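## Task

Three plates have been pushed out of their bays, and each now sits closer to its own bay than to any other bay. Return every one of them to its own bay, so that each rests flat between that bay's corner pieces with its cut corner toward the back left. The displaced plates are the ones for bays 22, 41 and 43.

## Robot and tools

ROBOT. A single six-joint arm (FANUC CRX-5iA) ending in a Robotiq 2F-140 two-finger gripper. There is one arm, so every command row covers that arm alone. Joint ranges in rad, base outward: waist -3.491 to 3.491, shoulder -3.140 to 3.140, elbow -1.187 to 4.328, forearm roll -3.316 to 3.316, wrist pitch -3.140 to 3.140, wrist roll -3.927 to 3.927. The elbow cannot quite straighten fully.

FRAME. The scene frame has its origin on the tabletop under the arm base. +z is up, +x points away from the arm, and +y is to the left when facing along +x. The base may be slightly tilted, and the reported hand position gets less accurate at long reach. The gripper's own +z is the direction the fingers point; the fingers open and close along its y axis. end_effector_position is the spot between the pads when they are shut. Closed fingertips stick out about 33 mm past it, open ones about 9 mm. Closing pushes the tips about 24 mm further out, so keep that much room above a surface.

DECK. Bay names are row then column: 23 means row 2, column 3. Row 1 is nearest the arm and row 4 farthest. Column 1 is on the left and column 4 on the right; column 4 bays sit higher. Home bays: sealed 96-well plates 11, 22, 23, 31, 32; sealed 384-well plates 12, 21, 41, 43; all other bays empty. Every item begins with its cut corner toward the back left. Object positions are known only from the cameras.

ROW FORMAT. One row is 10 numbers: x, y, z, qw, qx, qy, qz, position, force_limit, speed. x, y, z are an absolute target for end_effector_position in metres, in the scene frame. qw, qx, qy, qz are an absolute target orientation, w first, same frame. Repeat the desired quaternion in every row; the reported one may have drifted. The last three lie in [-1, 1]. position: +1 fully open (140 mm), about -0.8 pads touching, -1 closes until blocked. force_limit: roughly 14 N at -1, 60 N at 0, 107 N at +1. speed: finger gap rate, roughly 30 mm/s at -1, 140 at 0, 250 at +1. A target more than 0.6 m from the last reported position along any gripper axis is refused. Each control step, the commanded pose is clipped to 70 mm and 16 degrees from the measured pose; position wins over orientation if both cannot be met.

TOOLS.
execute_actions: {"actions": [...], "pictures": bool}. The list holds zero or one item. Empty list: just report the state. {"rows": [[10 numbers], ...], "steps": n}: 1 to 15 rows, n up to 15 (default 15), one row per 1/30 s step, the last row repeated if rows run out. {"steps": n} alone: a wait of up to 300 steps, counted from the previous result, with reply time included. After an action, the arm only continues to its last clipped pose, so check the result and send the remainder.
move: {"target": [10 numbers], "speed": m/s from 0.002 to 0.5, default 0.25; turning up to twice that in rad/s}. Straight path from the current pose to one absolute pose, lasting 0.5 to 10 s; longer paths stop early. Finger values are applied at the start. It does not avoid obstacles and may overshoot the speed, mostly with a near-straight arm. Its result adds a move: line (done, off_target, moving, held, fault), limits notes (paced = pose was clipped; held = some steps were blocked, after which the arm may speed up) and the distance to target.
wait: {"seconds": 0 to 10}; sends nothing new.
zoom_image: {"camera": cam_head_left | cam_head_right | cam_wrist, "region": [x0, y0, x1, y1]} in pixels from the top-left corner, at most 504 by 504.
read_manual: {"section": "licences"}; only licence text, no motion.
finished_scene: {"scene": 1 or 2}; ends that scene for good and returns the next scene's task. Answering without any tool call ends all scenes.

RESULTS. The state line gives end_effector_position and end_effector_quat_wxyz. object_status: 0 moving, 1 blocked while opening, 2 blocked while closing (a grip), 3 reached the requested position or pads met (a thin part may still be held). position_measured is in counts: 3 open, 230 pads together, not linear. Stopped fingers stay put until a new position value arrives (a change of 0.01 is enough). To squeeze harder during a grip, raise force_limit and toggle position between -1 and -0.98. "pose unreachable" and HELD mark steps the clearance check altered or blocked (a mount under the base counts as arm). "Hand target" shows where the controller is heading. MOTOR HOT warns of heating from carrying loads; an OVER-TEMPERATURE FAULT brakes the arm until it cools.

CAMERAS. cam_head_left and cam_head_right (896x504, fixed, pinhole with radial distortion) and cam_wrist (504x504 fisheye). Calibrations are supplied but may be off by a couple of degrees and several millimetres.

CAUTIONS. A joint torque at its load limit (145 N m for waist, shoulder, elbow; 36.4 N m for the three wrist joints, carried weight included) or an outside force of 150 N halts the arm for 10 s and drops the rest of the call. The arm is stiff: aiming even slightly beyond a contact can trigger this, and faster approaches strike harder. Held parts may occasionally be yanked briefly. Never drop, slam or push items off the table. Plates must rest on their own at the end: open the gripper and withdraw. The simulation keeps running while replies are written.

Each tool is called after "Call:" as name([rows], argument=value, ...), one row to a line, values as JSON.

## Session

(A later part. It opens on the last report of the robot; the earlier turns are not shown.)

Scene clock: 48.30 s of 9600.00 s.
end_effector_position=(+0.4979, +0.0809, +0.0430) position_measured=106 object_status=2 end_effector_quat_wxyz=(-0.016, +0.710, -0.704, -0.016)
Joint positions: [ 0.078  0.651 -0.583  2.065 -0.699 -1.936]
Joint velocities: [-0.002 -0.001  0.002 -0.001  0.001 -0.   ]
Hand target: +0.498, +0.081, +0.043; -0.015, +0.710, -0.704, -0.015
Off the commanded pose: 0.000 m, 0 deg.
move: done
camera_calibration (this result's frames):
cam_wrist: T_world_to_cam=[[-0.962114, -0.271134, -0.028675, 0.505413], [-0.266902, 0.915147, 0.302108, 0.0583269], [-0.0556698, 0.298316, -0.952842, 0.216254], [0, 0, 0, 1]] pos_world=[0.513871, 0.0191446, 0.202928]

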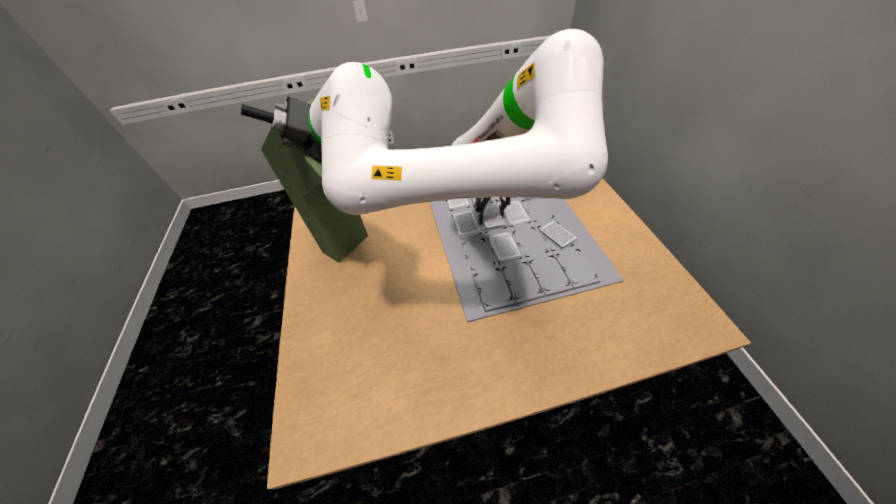

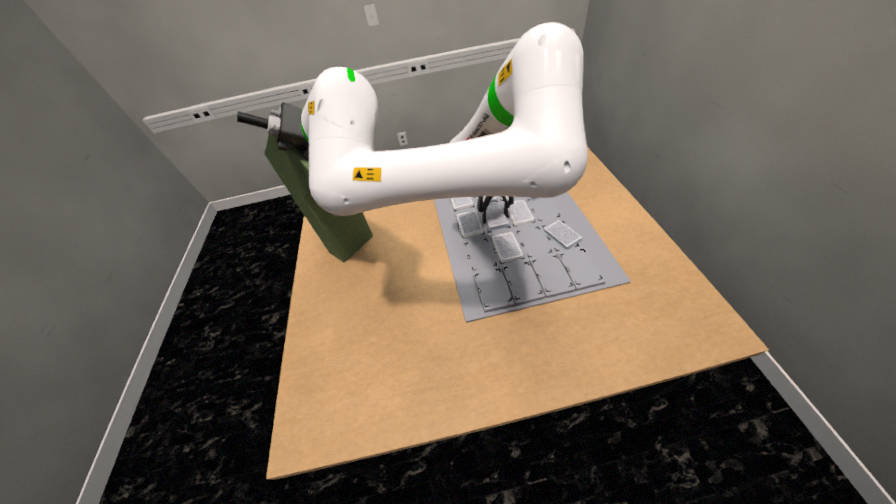

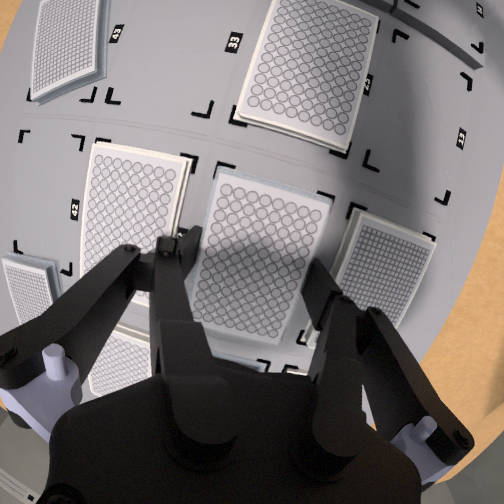

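Call:
move(target=[0.4973, 0.0813, 0.039, -0.0155, 0.71, -0.7039, -0.0153, -1, 0, -1], speed=0.01)

Call:
zoom_image(camera="cam_wrist", region=[200, 140, 360, 240])

Call:
zoom_image(camera="cam_wrist", region=[80, 130, 240, 230])

Scene clock: 51.43 s of 9600.00 s.
end_effector_position=(+0.4973, +0.0813, +0.0390) position_measured=106 object_status=2 end_effector_quat_wxyz=(-0.015, +0.710, -0.704, -0.015)
Joint positions: [ 0.071  0.66  -0.577  2.075 -0.699 -1.942]
Joint velocities: [ 0.001  0.    -0.001  0.001  0.002 -0.001]
Hand target: +0.497, +0.081, +0.039; -0.015, +0.710, -0.704, -0.015
Off the commanded pose: 0.000 m, 0 deg.
move: done
camera_calibration (this result's frames):
cam_wrist: T_world_to_cam=[[-0.962134, -0.271061, -0.0287097, 0.504806], [-0.266868, 0.915294, 0.301692, 0.058982], [-0.0554993, 0.29793, -0.952973, 0.212212], [0, 0, 0, 1]] pos_world=[0.513209, 0.0196233, 0.198931]

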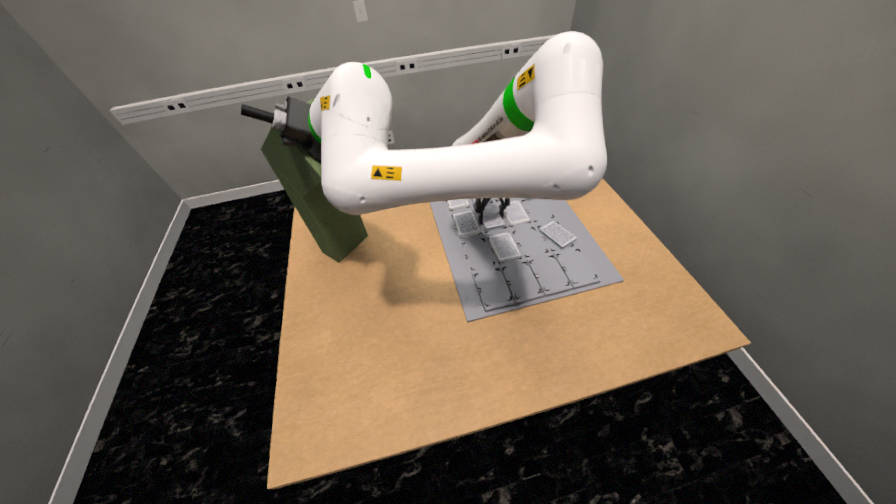

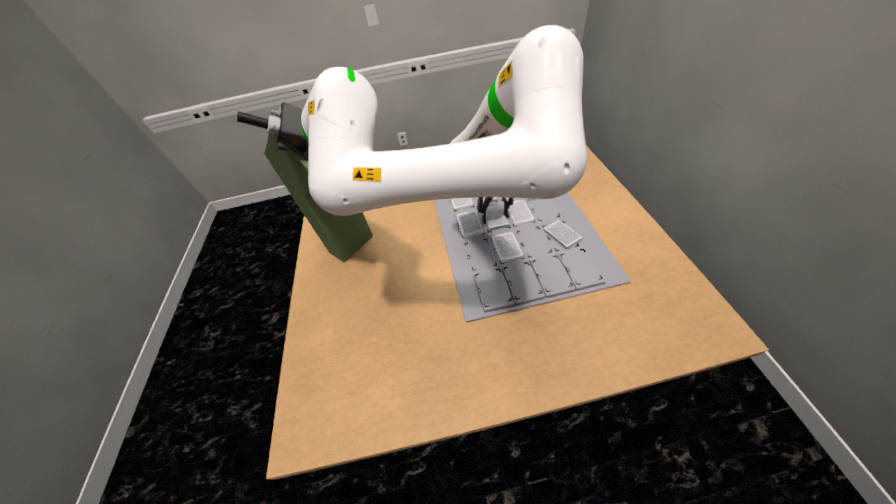

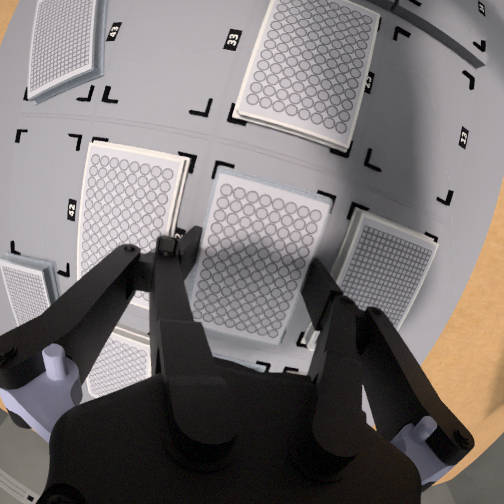

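Region (200, 140, 360, 240) of cam_wrist's 504x504 image, scaled by 3.150, with more detail than that image has; it fills the top 315 rows of this view, and the rest is white.

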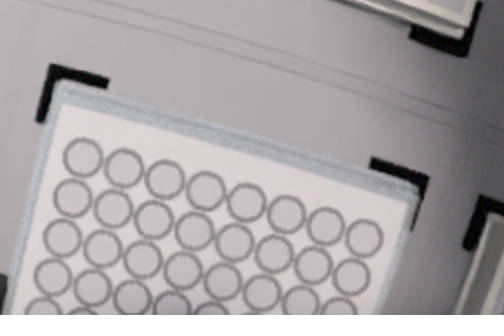

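Region (80, 130, 240, 230) of cam_wrist's 504x504 image, scaled by 3.150, with more detail than that image has; it fills the top 315 rows of this view, and the rest is white.

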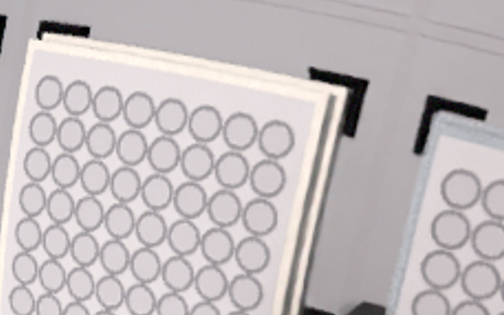

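Call:
execute_actions([
  {"rows": [[0.4973,0.0813,0.0388,-0.0155,0.71,-0.7039,-0.0153,-1,0,-1],[0.4973,0.0813,0.0386,-0.0155,0.71,-0.7039,-0.0153,-1,0,-1],[0.4973,0.0813,0.0384,-0.0155,0.71,-0.7039,-0.0153,-1,0,-1],[0.4973,0.0813,0.0382,-0.0155,0.71,-0.7039,-0.0153,-1,0,-1],[0.4973,0.0813,0.038,-0.0155,0.71,-0.7039,-0.0153,-1,0,-1],[0.4973,0.0813,0.0378,-0.0155,0.71,-0.7039,-0.0153,-1,0,-1],[0.4973,0.0813,0.0376,-0.0155,0.71,-0.7039,-0.0153,-1,0,-1],[0.4973,0.0813,0.0374,-0.0155,0.71,-0.7039,-0.0153,-1,0,-1],[0.4973,0.0813,0.0372,-0.0155,0.71,-0.7039,-0.0153,-1,0,-1],[0.4973,0.0813,0.037,-0.0155,0.71,-0.7039,-0.0153,-1,0,-1]], "steps": 15},
])

Call:
zoom_image(camera="cam_wrist", region=[200, 140, 360, 240])

Scene clock: 63.87 s of 9600.00 s.
end_effector_position=(+0.4973, +0.0812, +0.0382) position_measured=106 object_status=2 end_effector_quat_wxyz=(-0.016, +0.710, -0.704, -0.015)
Joint positions: [ 0.069  0.662 -0.576  2.078 -0.699 -1.943]
Joint velocities: [ 0.001  0.002  0.    -0.     0.001 -0.   ]
Hand target: +0.497, +0.081, +0.038; -0.016, +0.710, -0.704, -0.015
Off the commanded pose: 0.001 m, 0 deg.
FORCE FAULT: contact force on the arm reached its limit, and the arm stopped for 10 seconds. The contact can be on any part of the arm, not only on its tool. The arm's remaining commands of this call were not run. The arm holds still and accepts commands again. Move the arm away from the contact; if what it grips holds it there, let go first. Pushing or pulling that hard again can fault the arm again.
The stop began at step 73 of this call (marked STOPPED below). From that step on the arm followed nothing that you had sent. 4 steps, steps kept back included, did not run and will not run. Nothing is kept back now.
Steps of this call (steps 1 to 61: nothing new was sent; steps 62 to 72: the first 11 steps of this action; steps 73 to 373: the stop). Readings (end_effector_position | what the end effector reports):
62: (+0.4973, +0.0813, +0.0390) | position_measured=106 object_status=2
63: (+0.4973, +0.0813, +0.0389) | position_measured=106 object_status=2
65: (+0.4973, +0.0813, +0.0387) | position_measured=106 object_status=2
69: (+0.4974, +0.0813, +0.0380) | position_measured=106 object_status=2
73: (+0.4974, +0.0813, +0.0380) | position_measured=106 object_status=2 STOPPED
373: the state above
camera_calibration (this result's frames):
cam_wrist: T_world_to_cam=[[-0.961992, -0.271497, -0.0293264, 0.504753], [-0.267472, 0.915154, 0.301581, 0.0596352], [-0.0550403, 0.297963, -0.952989, 0.211246], [0, 0, 0, 1]] pos_world=[0.513147, 0.01952, 0.198133]

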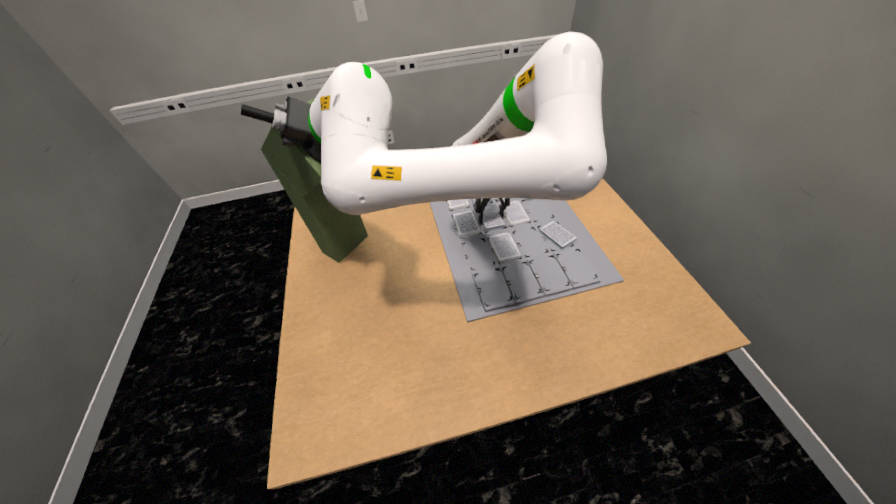

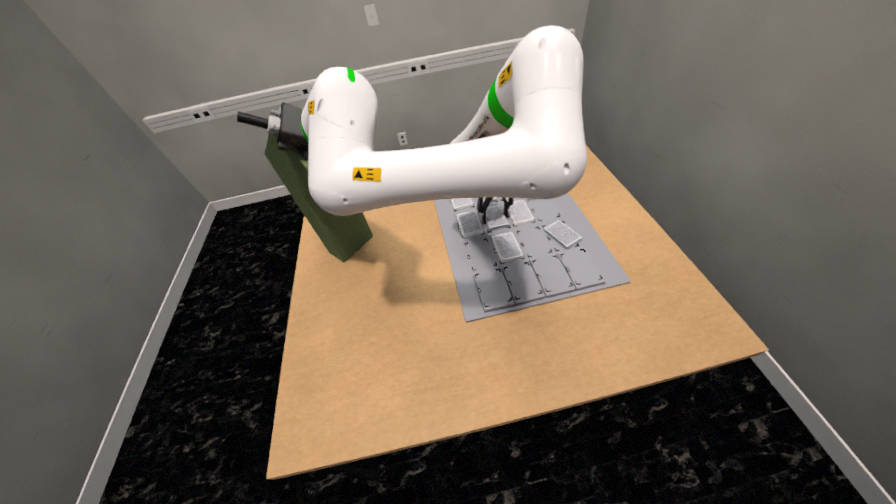

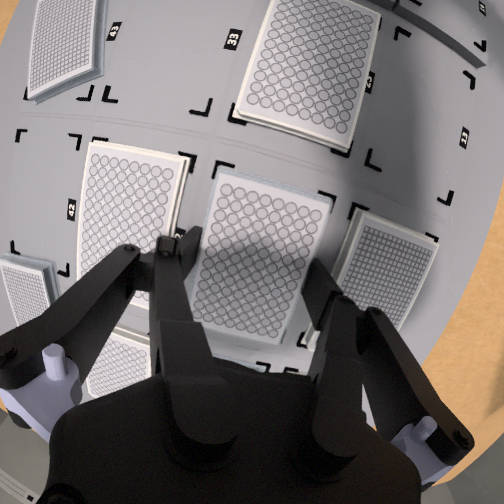

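Region (200, 140, 360, 240) of cam_wrist's 504x504 image, scaled by 3.150, with more detail than that image has; it fills the top 315 rows of this view, and the rest is white.

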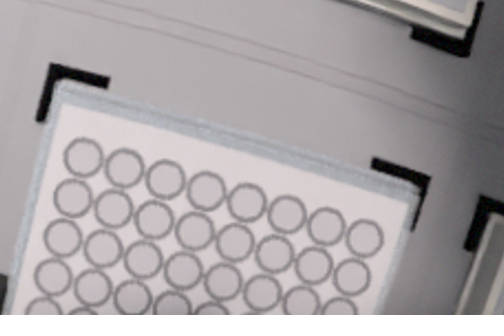

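Call:
move(target=[0.4973, 0.0813, 0.0388, -0.0155, 0.71, -0.7039, -0.0153, 0.3, 0, -1], speed=0.01)

Call:
zoom_image(camera="cam_wrist", region=[140, 130, 380, 370])

Scene clock: 65.73 s of 9600.00 s.
end_effector_position=(+0.4973, +0.0813, +0.0388) position_measured=91 object_status=3 end_effector_quat_wxyz=(-0.016, +0.710, -0.704, -0.015)
Joint positions: [ 0.071  0.661 -0.577  2.075 -0.699 -1.942]
Joint velocities: [ 0.     0.     0.    -0.001 -0.001 -0.   ]
Hand target: +0.497, +0.081, +0.039; -0.016, +0.710, -0.704, -0.015
Off the commanded pose: 0.000 m, 0 deg.
move: done
camera_calibration (this result's frames):
cam_wrist: T_world_to_cam=[[-0.962134, -0.271059, -0.0287238, 0.504786], [-0.26687, 0.915294, 0.301691, 0.0590493], [-0.0554854, 0.297933, -0.952973, 0.212], [0, 0, 0, 1]] pos_world=[0.513193, 0.0196178, 0.198715]

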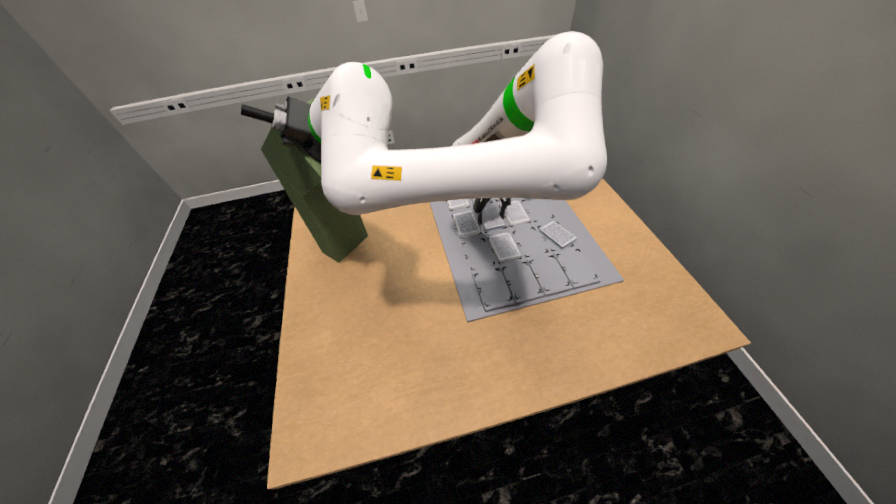

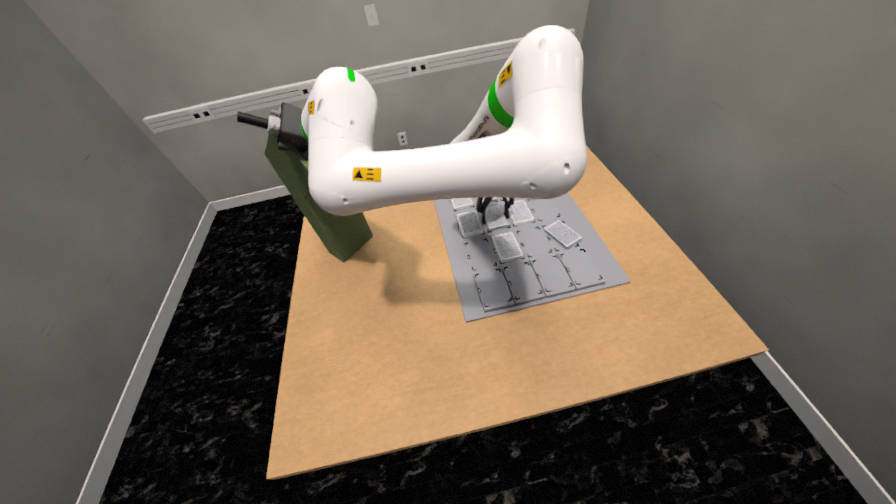

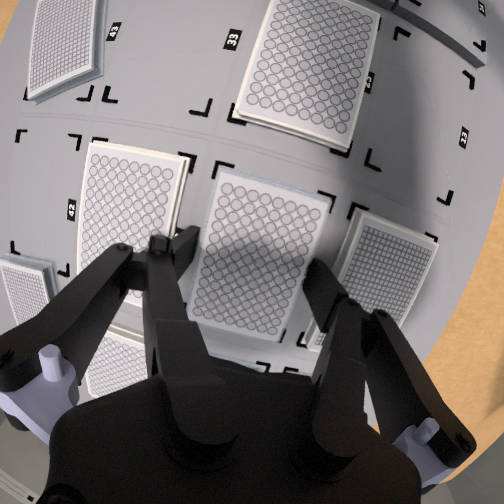

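Region (140, 130, 380, 370) of cam_wrist's 504x504 image, scaled by 2.100, with more detail than that image has.

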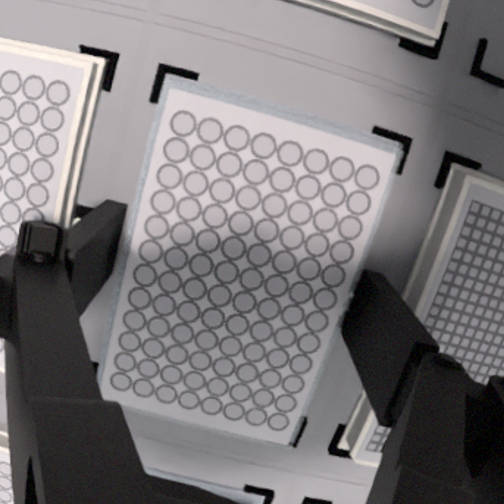

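Call:
move(target=[0.4973, 0.11, 0.11, 0, 0.7102, -0.704, 0, 0.3, 0, 0], speed=0.12)

Call:
zoom_image(camera="cam_wrist", region=[150, 110, 370, 330])

Call:
zoom_image(camera="cam_head_right", region=[440, 180, 600, 270])

Scene clock: 67.57 s of 9600.00 s.
end_effector_position=(+0.4970, +0.1098, +0.1099) position_measured=91 object_status=3 end_effector_quat_wxyz=(-0.000, +0.710, -0.704, +0.000)
Joint positions: [ 0.294  0.603 -0.642  1.821 -0.81  -1.897]
Joint velocities: [ 0.002 -0.001  0.002 -0.003 -0.001  0.002]
Hand target: +0.497, +0.110, +0.110; -0.000, +0.710, -0.704, +0.000
Off the commanded pose: 0.000 m, 0 deg.
move: done
camera_calibration (this result's frames):
cam_wrist: T_world_to_cam=[[-0.962081, -0.272243, -0.0168388, 0.513075], [-0.267039, 0.92751, 0.261564, 0.0145903], [-0.0555909, 0.256142, -0.965039, 0.277229], [0, 0, 0, 1]] pos_world=[0.512927, 0.0551383, 0.27236]

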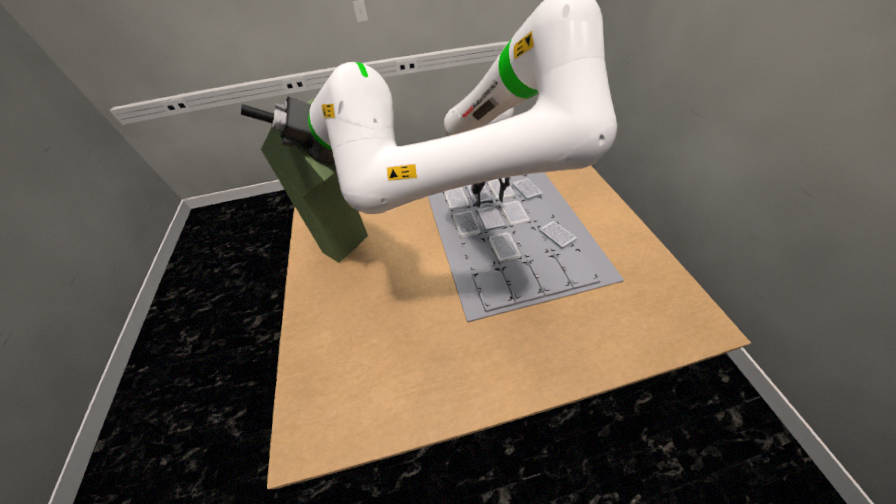

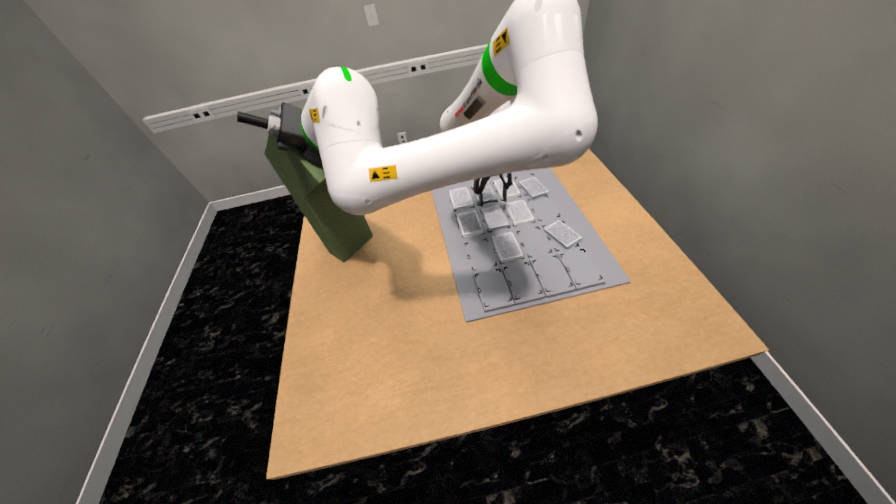

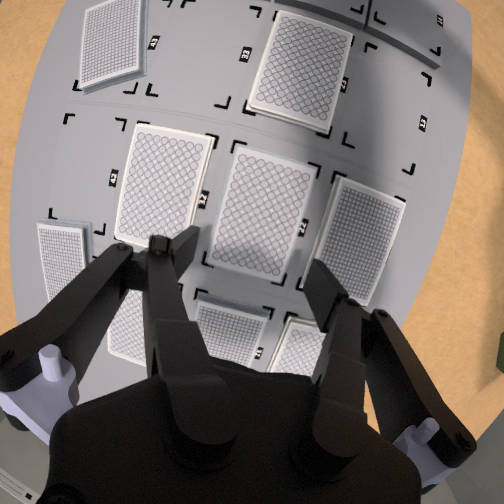

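Region (150, 110, 370, 330) of cam_wrist's 504x504 image, scaled by 2.291, with more detail than that image has.

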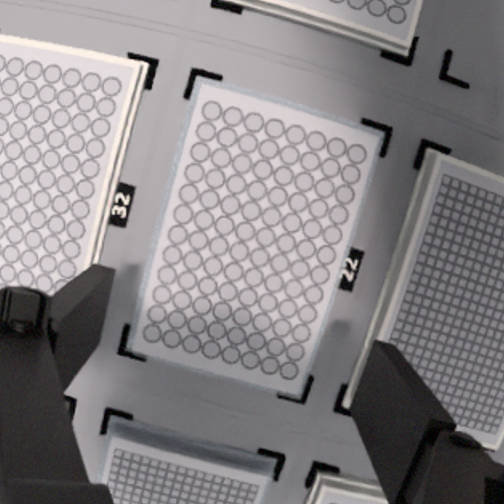

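Region (440, 180, 600, 270) of cam_head_right's 896x504 image, scaled by 3.150, with more detail than that image has; it fills the top 284 rows of this view, and the rest is white.

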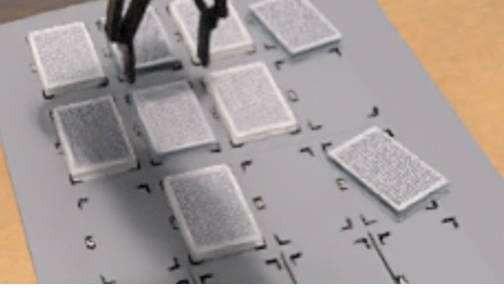

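Call:
move(target=[0.712, 0.22, 0.11, 0, 0.7826, -0.6225, 0, 0.4, -0.3, 0], speed=0.3)

Call:
zoom_image(camera="cam_wrist", region=[150, 130, 370, 350])

Scene clock: 77.80 s of 9600.00 s.
end_effector_position=(+0.7124, +0.2202, +0.1105) position_measured=78 object_status=3 end_effector_quat_wxyz=(-0.000, +0.783, -0.623, +0.000)
Joint positions: [ 0.509  0.939  0.139  1.258 -0.941 -1.104]
Joint velocities: [ 0.     0.004  0.006 -0.005 -0.004  0.007]
Hand target: +0.712, +0.220, +0.110; -0.000, +0.783, -0.623, +0.000
Off the commanded pose: 0.001 m, 0 deg.
After step 90, 5.80 s passed at rest.
move: done
camera_calibration (this result's frames):
cam_wrist: T_world_to_cam=[[-0.880408, -0.473882, -0.0178052, 0.736689], [-0.46162, 0.847823, 0.260963, 0.125738], [-0.10857, 0.237974, -0.965184, 0.30325], [0, 0, 0, 1]] pos_world=[0.739555, 0.170334, 0.272996]

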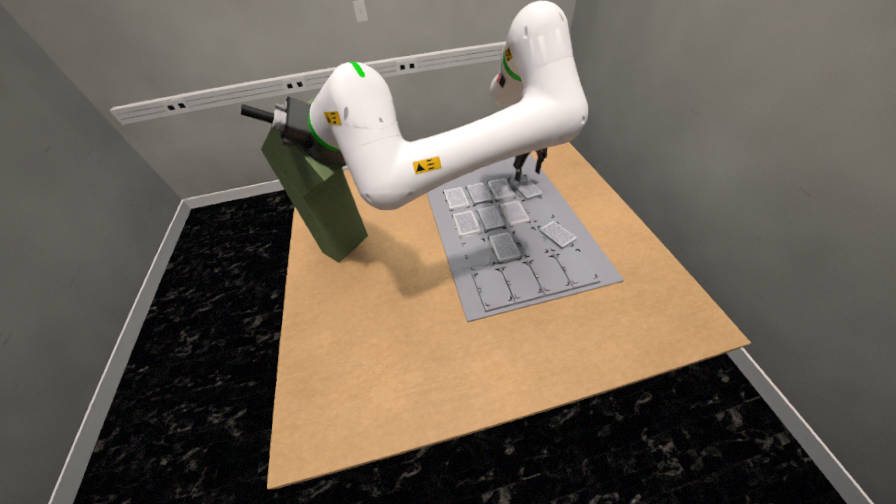

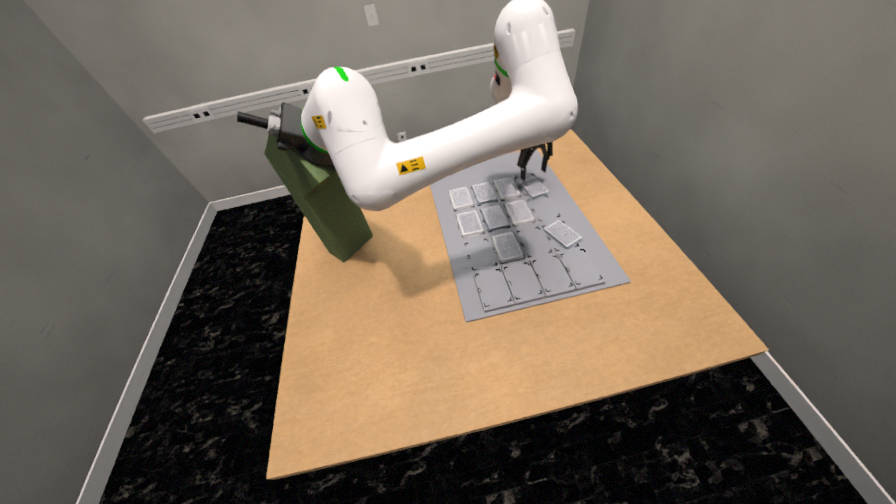

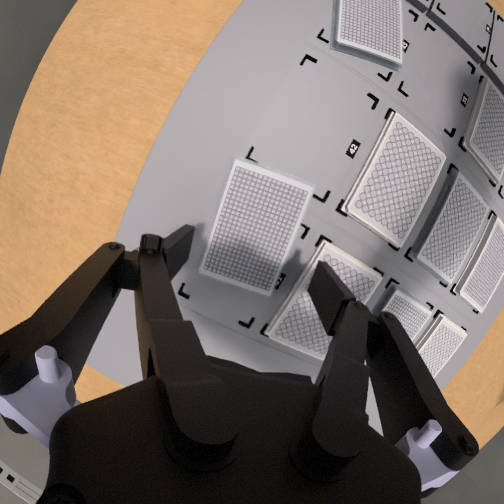

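Region (150, 130, 370, 350) of cam_wrist's 504x504 image, scaled by 2.291, with more detail than that image has.

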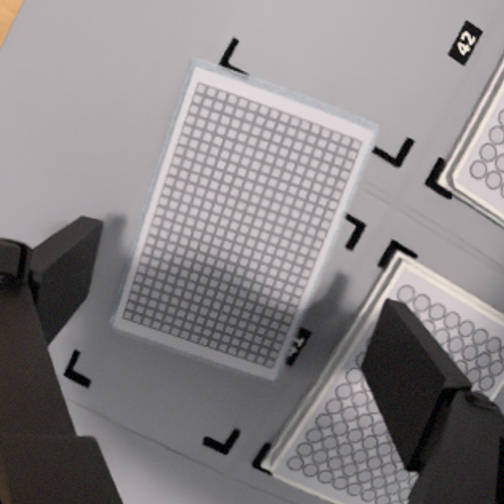

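Call:
move(target=[0.7162, 0.2181, 0.052, 0, 0.7598, -0.6501, 0, 0.36, -0.3, 0], speed=0.15)

Call:
zoom_image(camera="cam_wrist", region=[140, 130, 380, 370])

Scene clock: 81.40 s of 9600.00 s.
end_effector_position=(+0.7164, +0.2182, +0.0521) position_measured=84 object_status=3 end_effector_quat_wxyz=(-0.000, +0.760, -0.650, +0.000)
Joint positions: [ 0.438  1.028  0.224  1.3   -0.892 -1.163]
Joint velocities: [-0.     0.002  0.002 -0.001  0.002 -0.001]
Hand target: +0.716, +0.218, +0.052; -0.000, +0.760, -0.650, +0.000
Off the commanded pose: 0.000 m, 0 deg.
move: done
camera_calibration (this result's frames):
cam_wrist: T_world_to_cam=[[-0.912061, -0.409705, -0.0169172, 0.746867], [-0.399535, 0.878623, 0.26152, 0.0933358], [-0.0922822, 0.245282, -0.96505, 0.234507], [0, 0, 0, 1]] pos_world=[0.74012, 0.166468, 0.214537]

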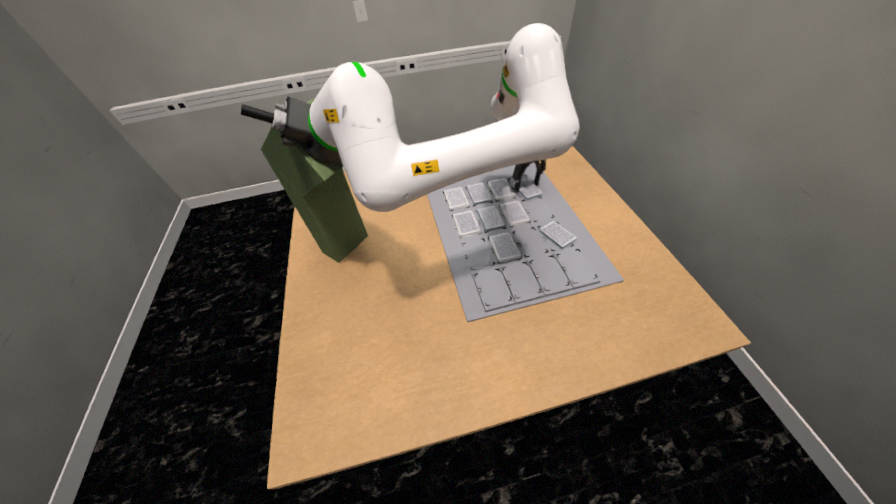

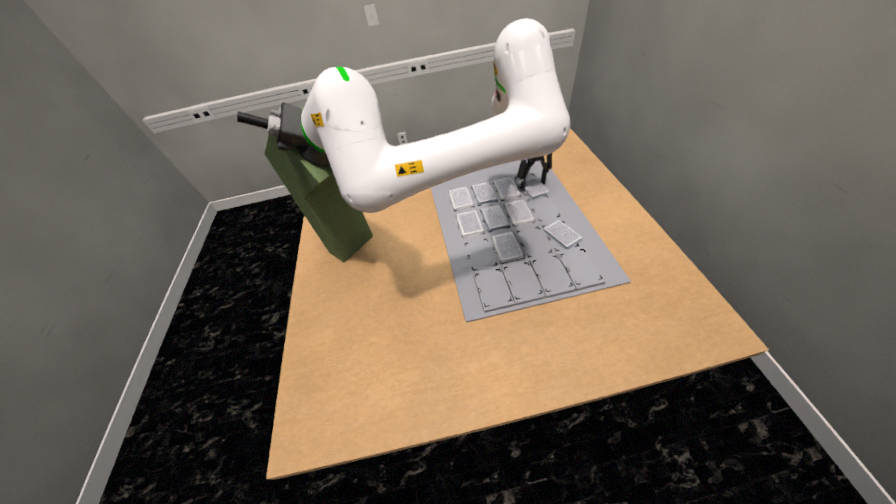

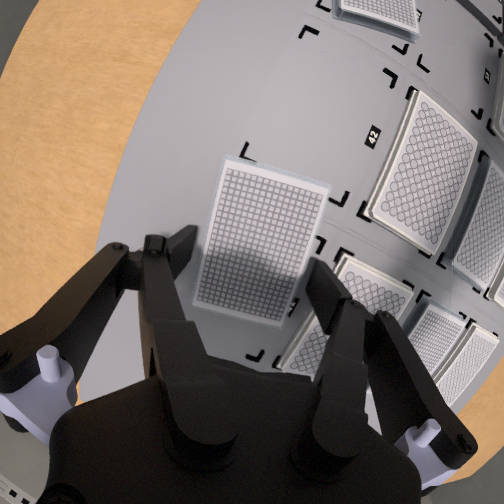

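Region (140, 130, 380, 370) of cam_wrist's 504x504 image, scaled by 2.100, with more detail than that image has.

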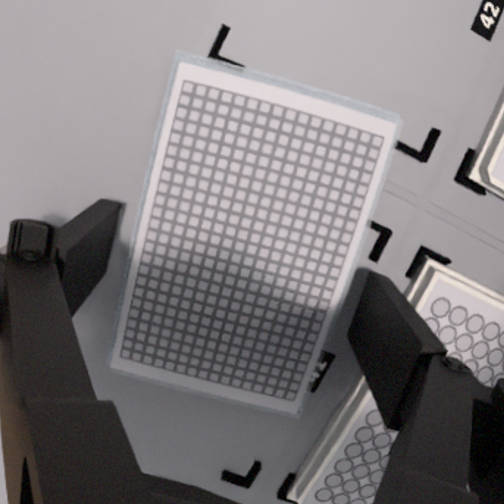

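Call:
move(target=[0.7162, 0.2181, 0.042, 0, 0.7632, -0.6461, 0, 0.33, -0.3, 0], speed=0.03)

Call:
move(target=[0.7162, 0.2181, 0.042, 0, 0.7632, -0.6461, 0, -1, -0.3, -1], speed=0.03)

Scene clock: 83.60 s of 9600.00 s.
end_effector_position=(+0.7162, +0.2181, +0.0420) position_measured=87 object_status=3 end_effector_quat_wxyz=(-0.000, +0.763, -0.646, +0.000)
Joint positions: [ 0.427  1.044  0.238  1.308 -0.884 -1.151]
Joint velocities: [ 0.001  0.001  0.    -0.     0.001  0.001]
Hand target: +0.716, +0.218, +0.042; -0.000, +0.763, -0.646, -0.000
Off the commanded pose: 0.000 m, 0 deg.
move: done
camera_calibration (this result's frames):
cam_wrist: T_world_to_cam=[[-0.907704, -0.419273, -0.0168165, 0.745456], [-0.408723, 0.874372, 0.261572, 0.103481], [-0.0949663, 0.244304, -0.965037, 0.226952], [0, 0, 0, 1]] pos_world=[0.740501, 0.166624, 0.204485]

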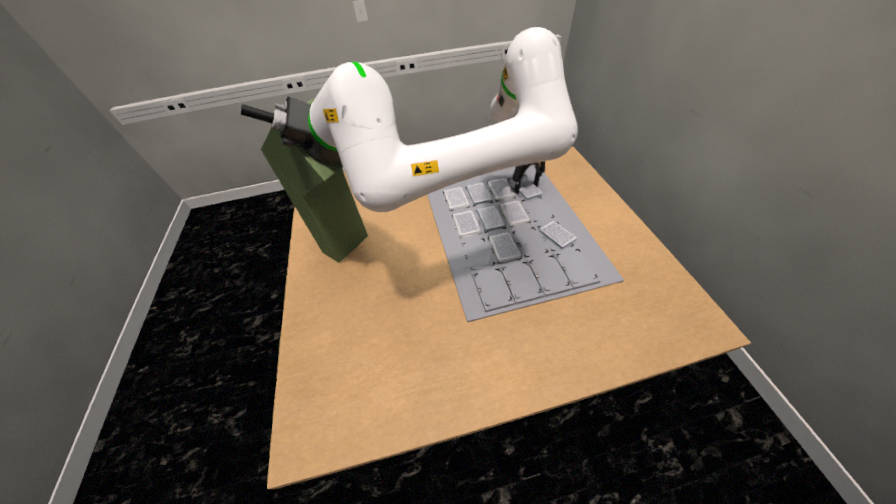

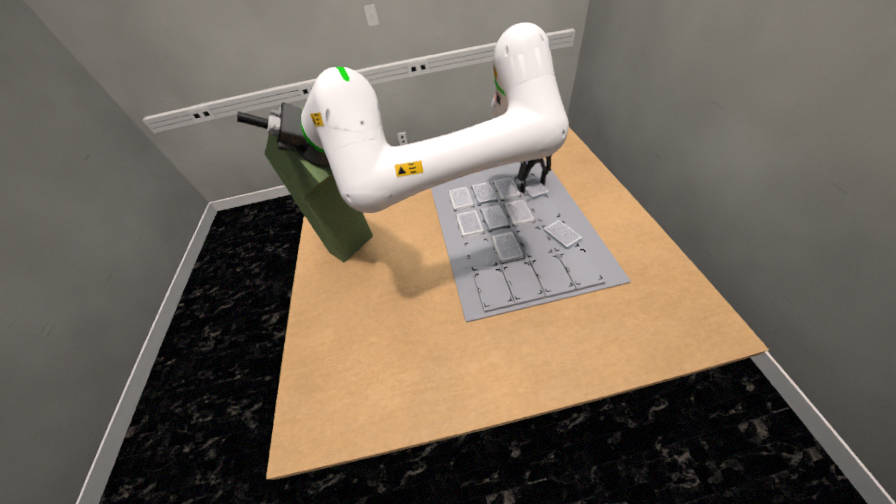

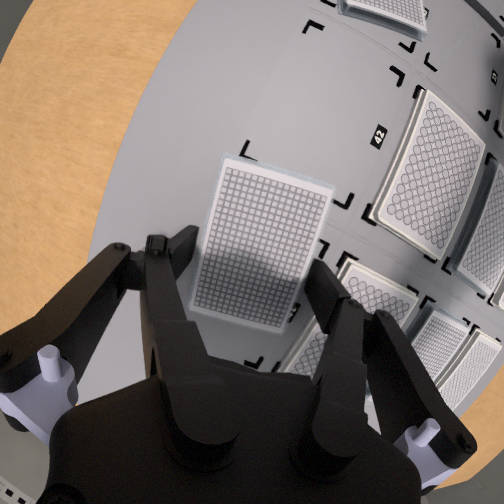

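Scene clock: 84.30 s of 9600.00 s.
end_effector_position=(+0.7163, +0.2181, +0.0420) position_measured=107 object_status=2 end_effector_quat_wxyz=(-0.000, +0.763, -0.646, +0.000)
Joint positions: [ 0.427  1.044  0.238  1.308 -0.884 -1.151]
Joint velocities: [ 0.    -0.001 -0.001  0.    -0.     0.001]
Hand target: +0.716, +0.218, +0.042; +0.000, +0.763, -0.646, -0.000
Off the commanded pose: 0.000 m, 0 deg.
move: done
camera_calibration (this result's frames):
cam_wrist: T_world_to_cam=[[-0.907677, -0.419329, -0.0168828, 0.745475], [-0.408795, 0.874345, 0.26155, 0.103561], [-0.0949142, 0.244305, -0.965042, 0.226899], [0, 0, 0, 1]] pos_world=[0.740523, 0.166619, 0.204467]

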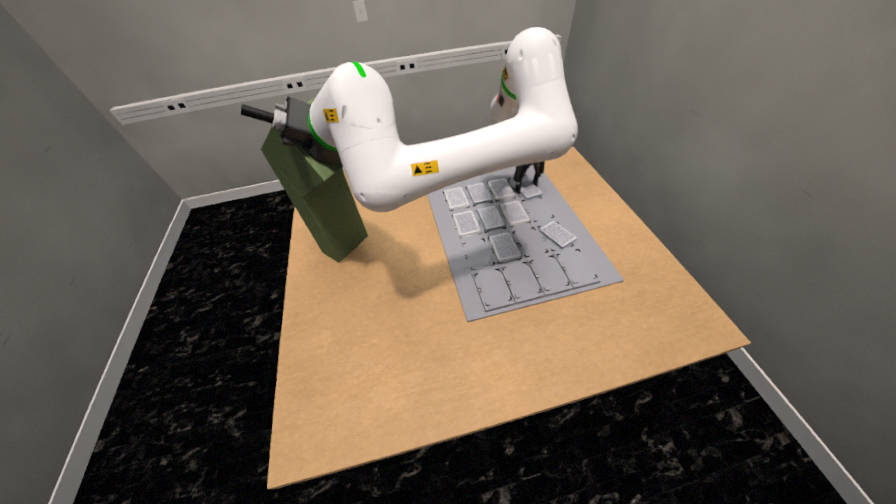

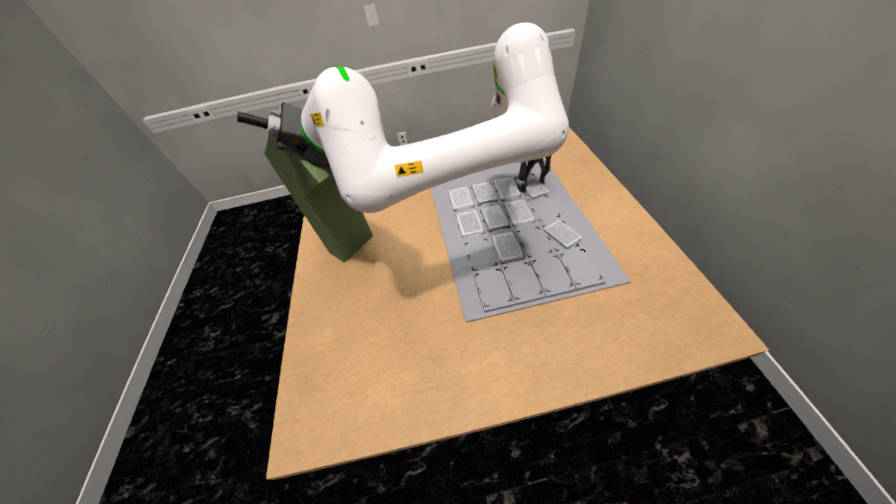

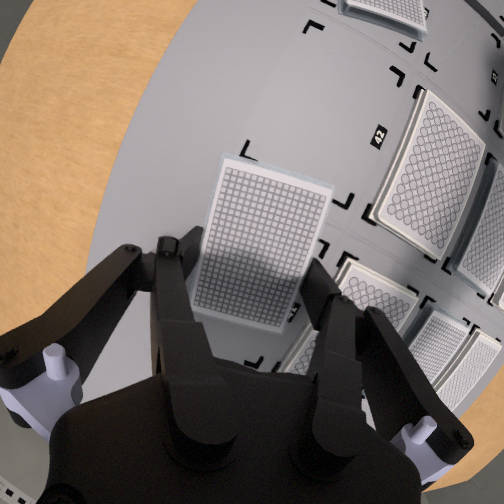

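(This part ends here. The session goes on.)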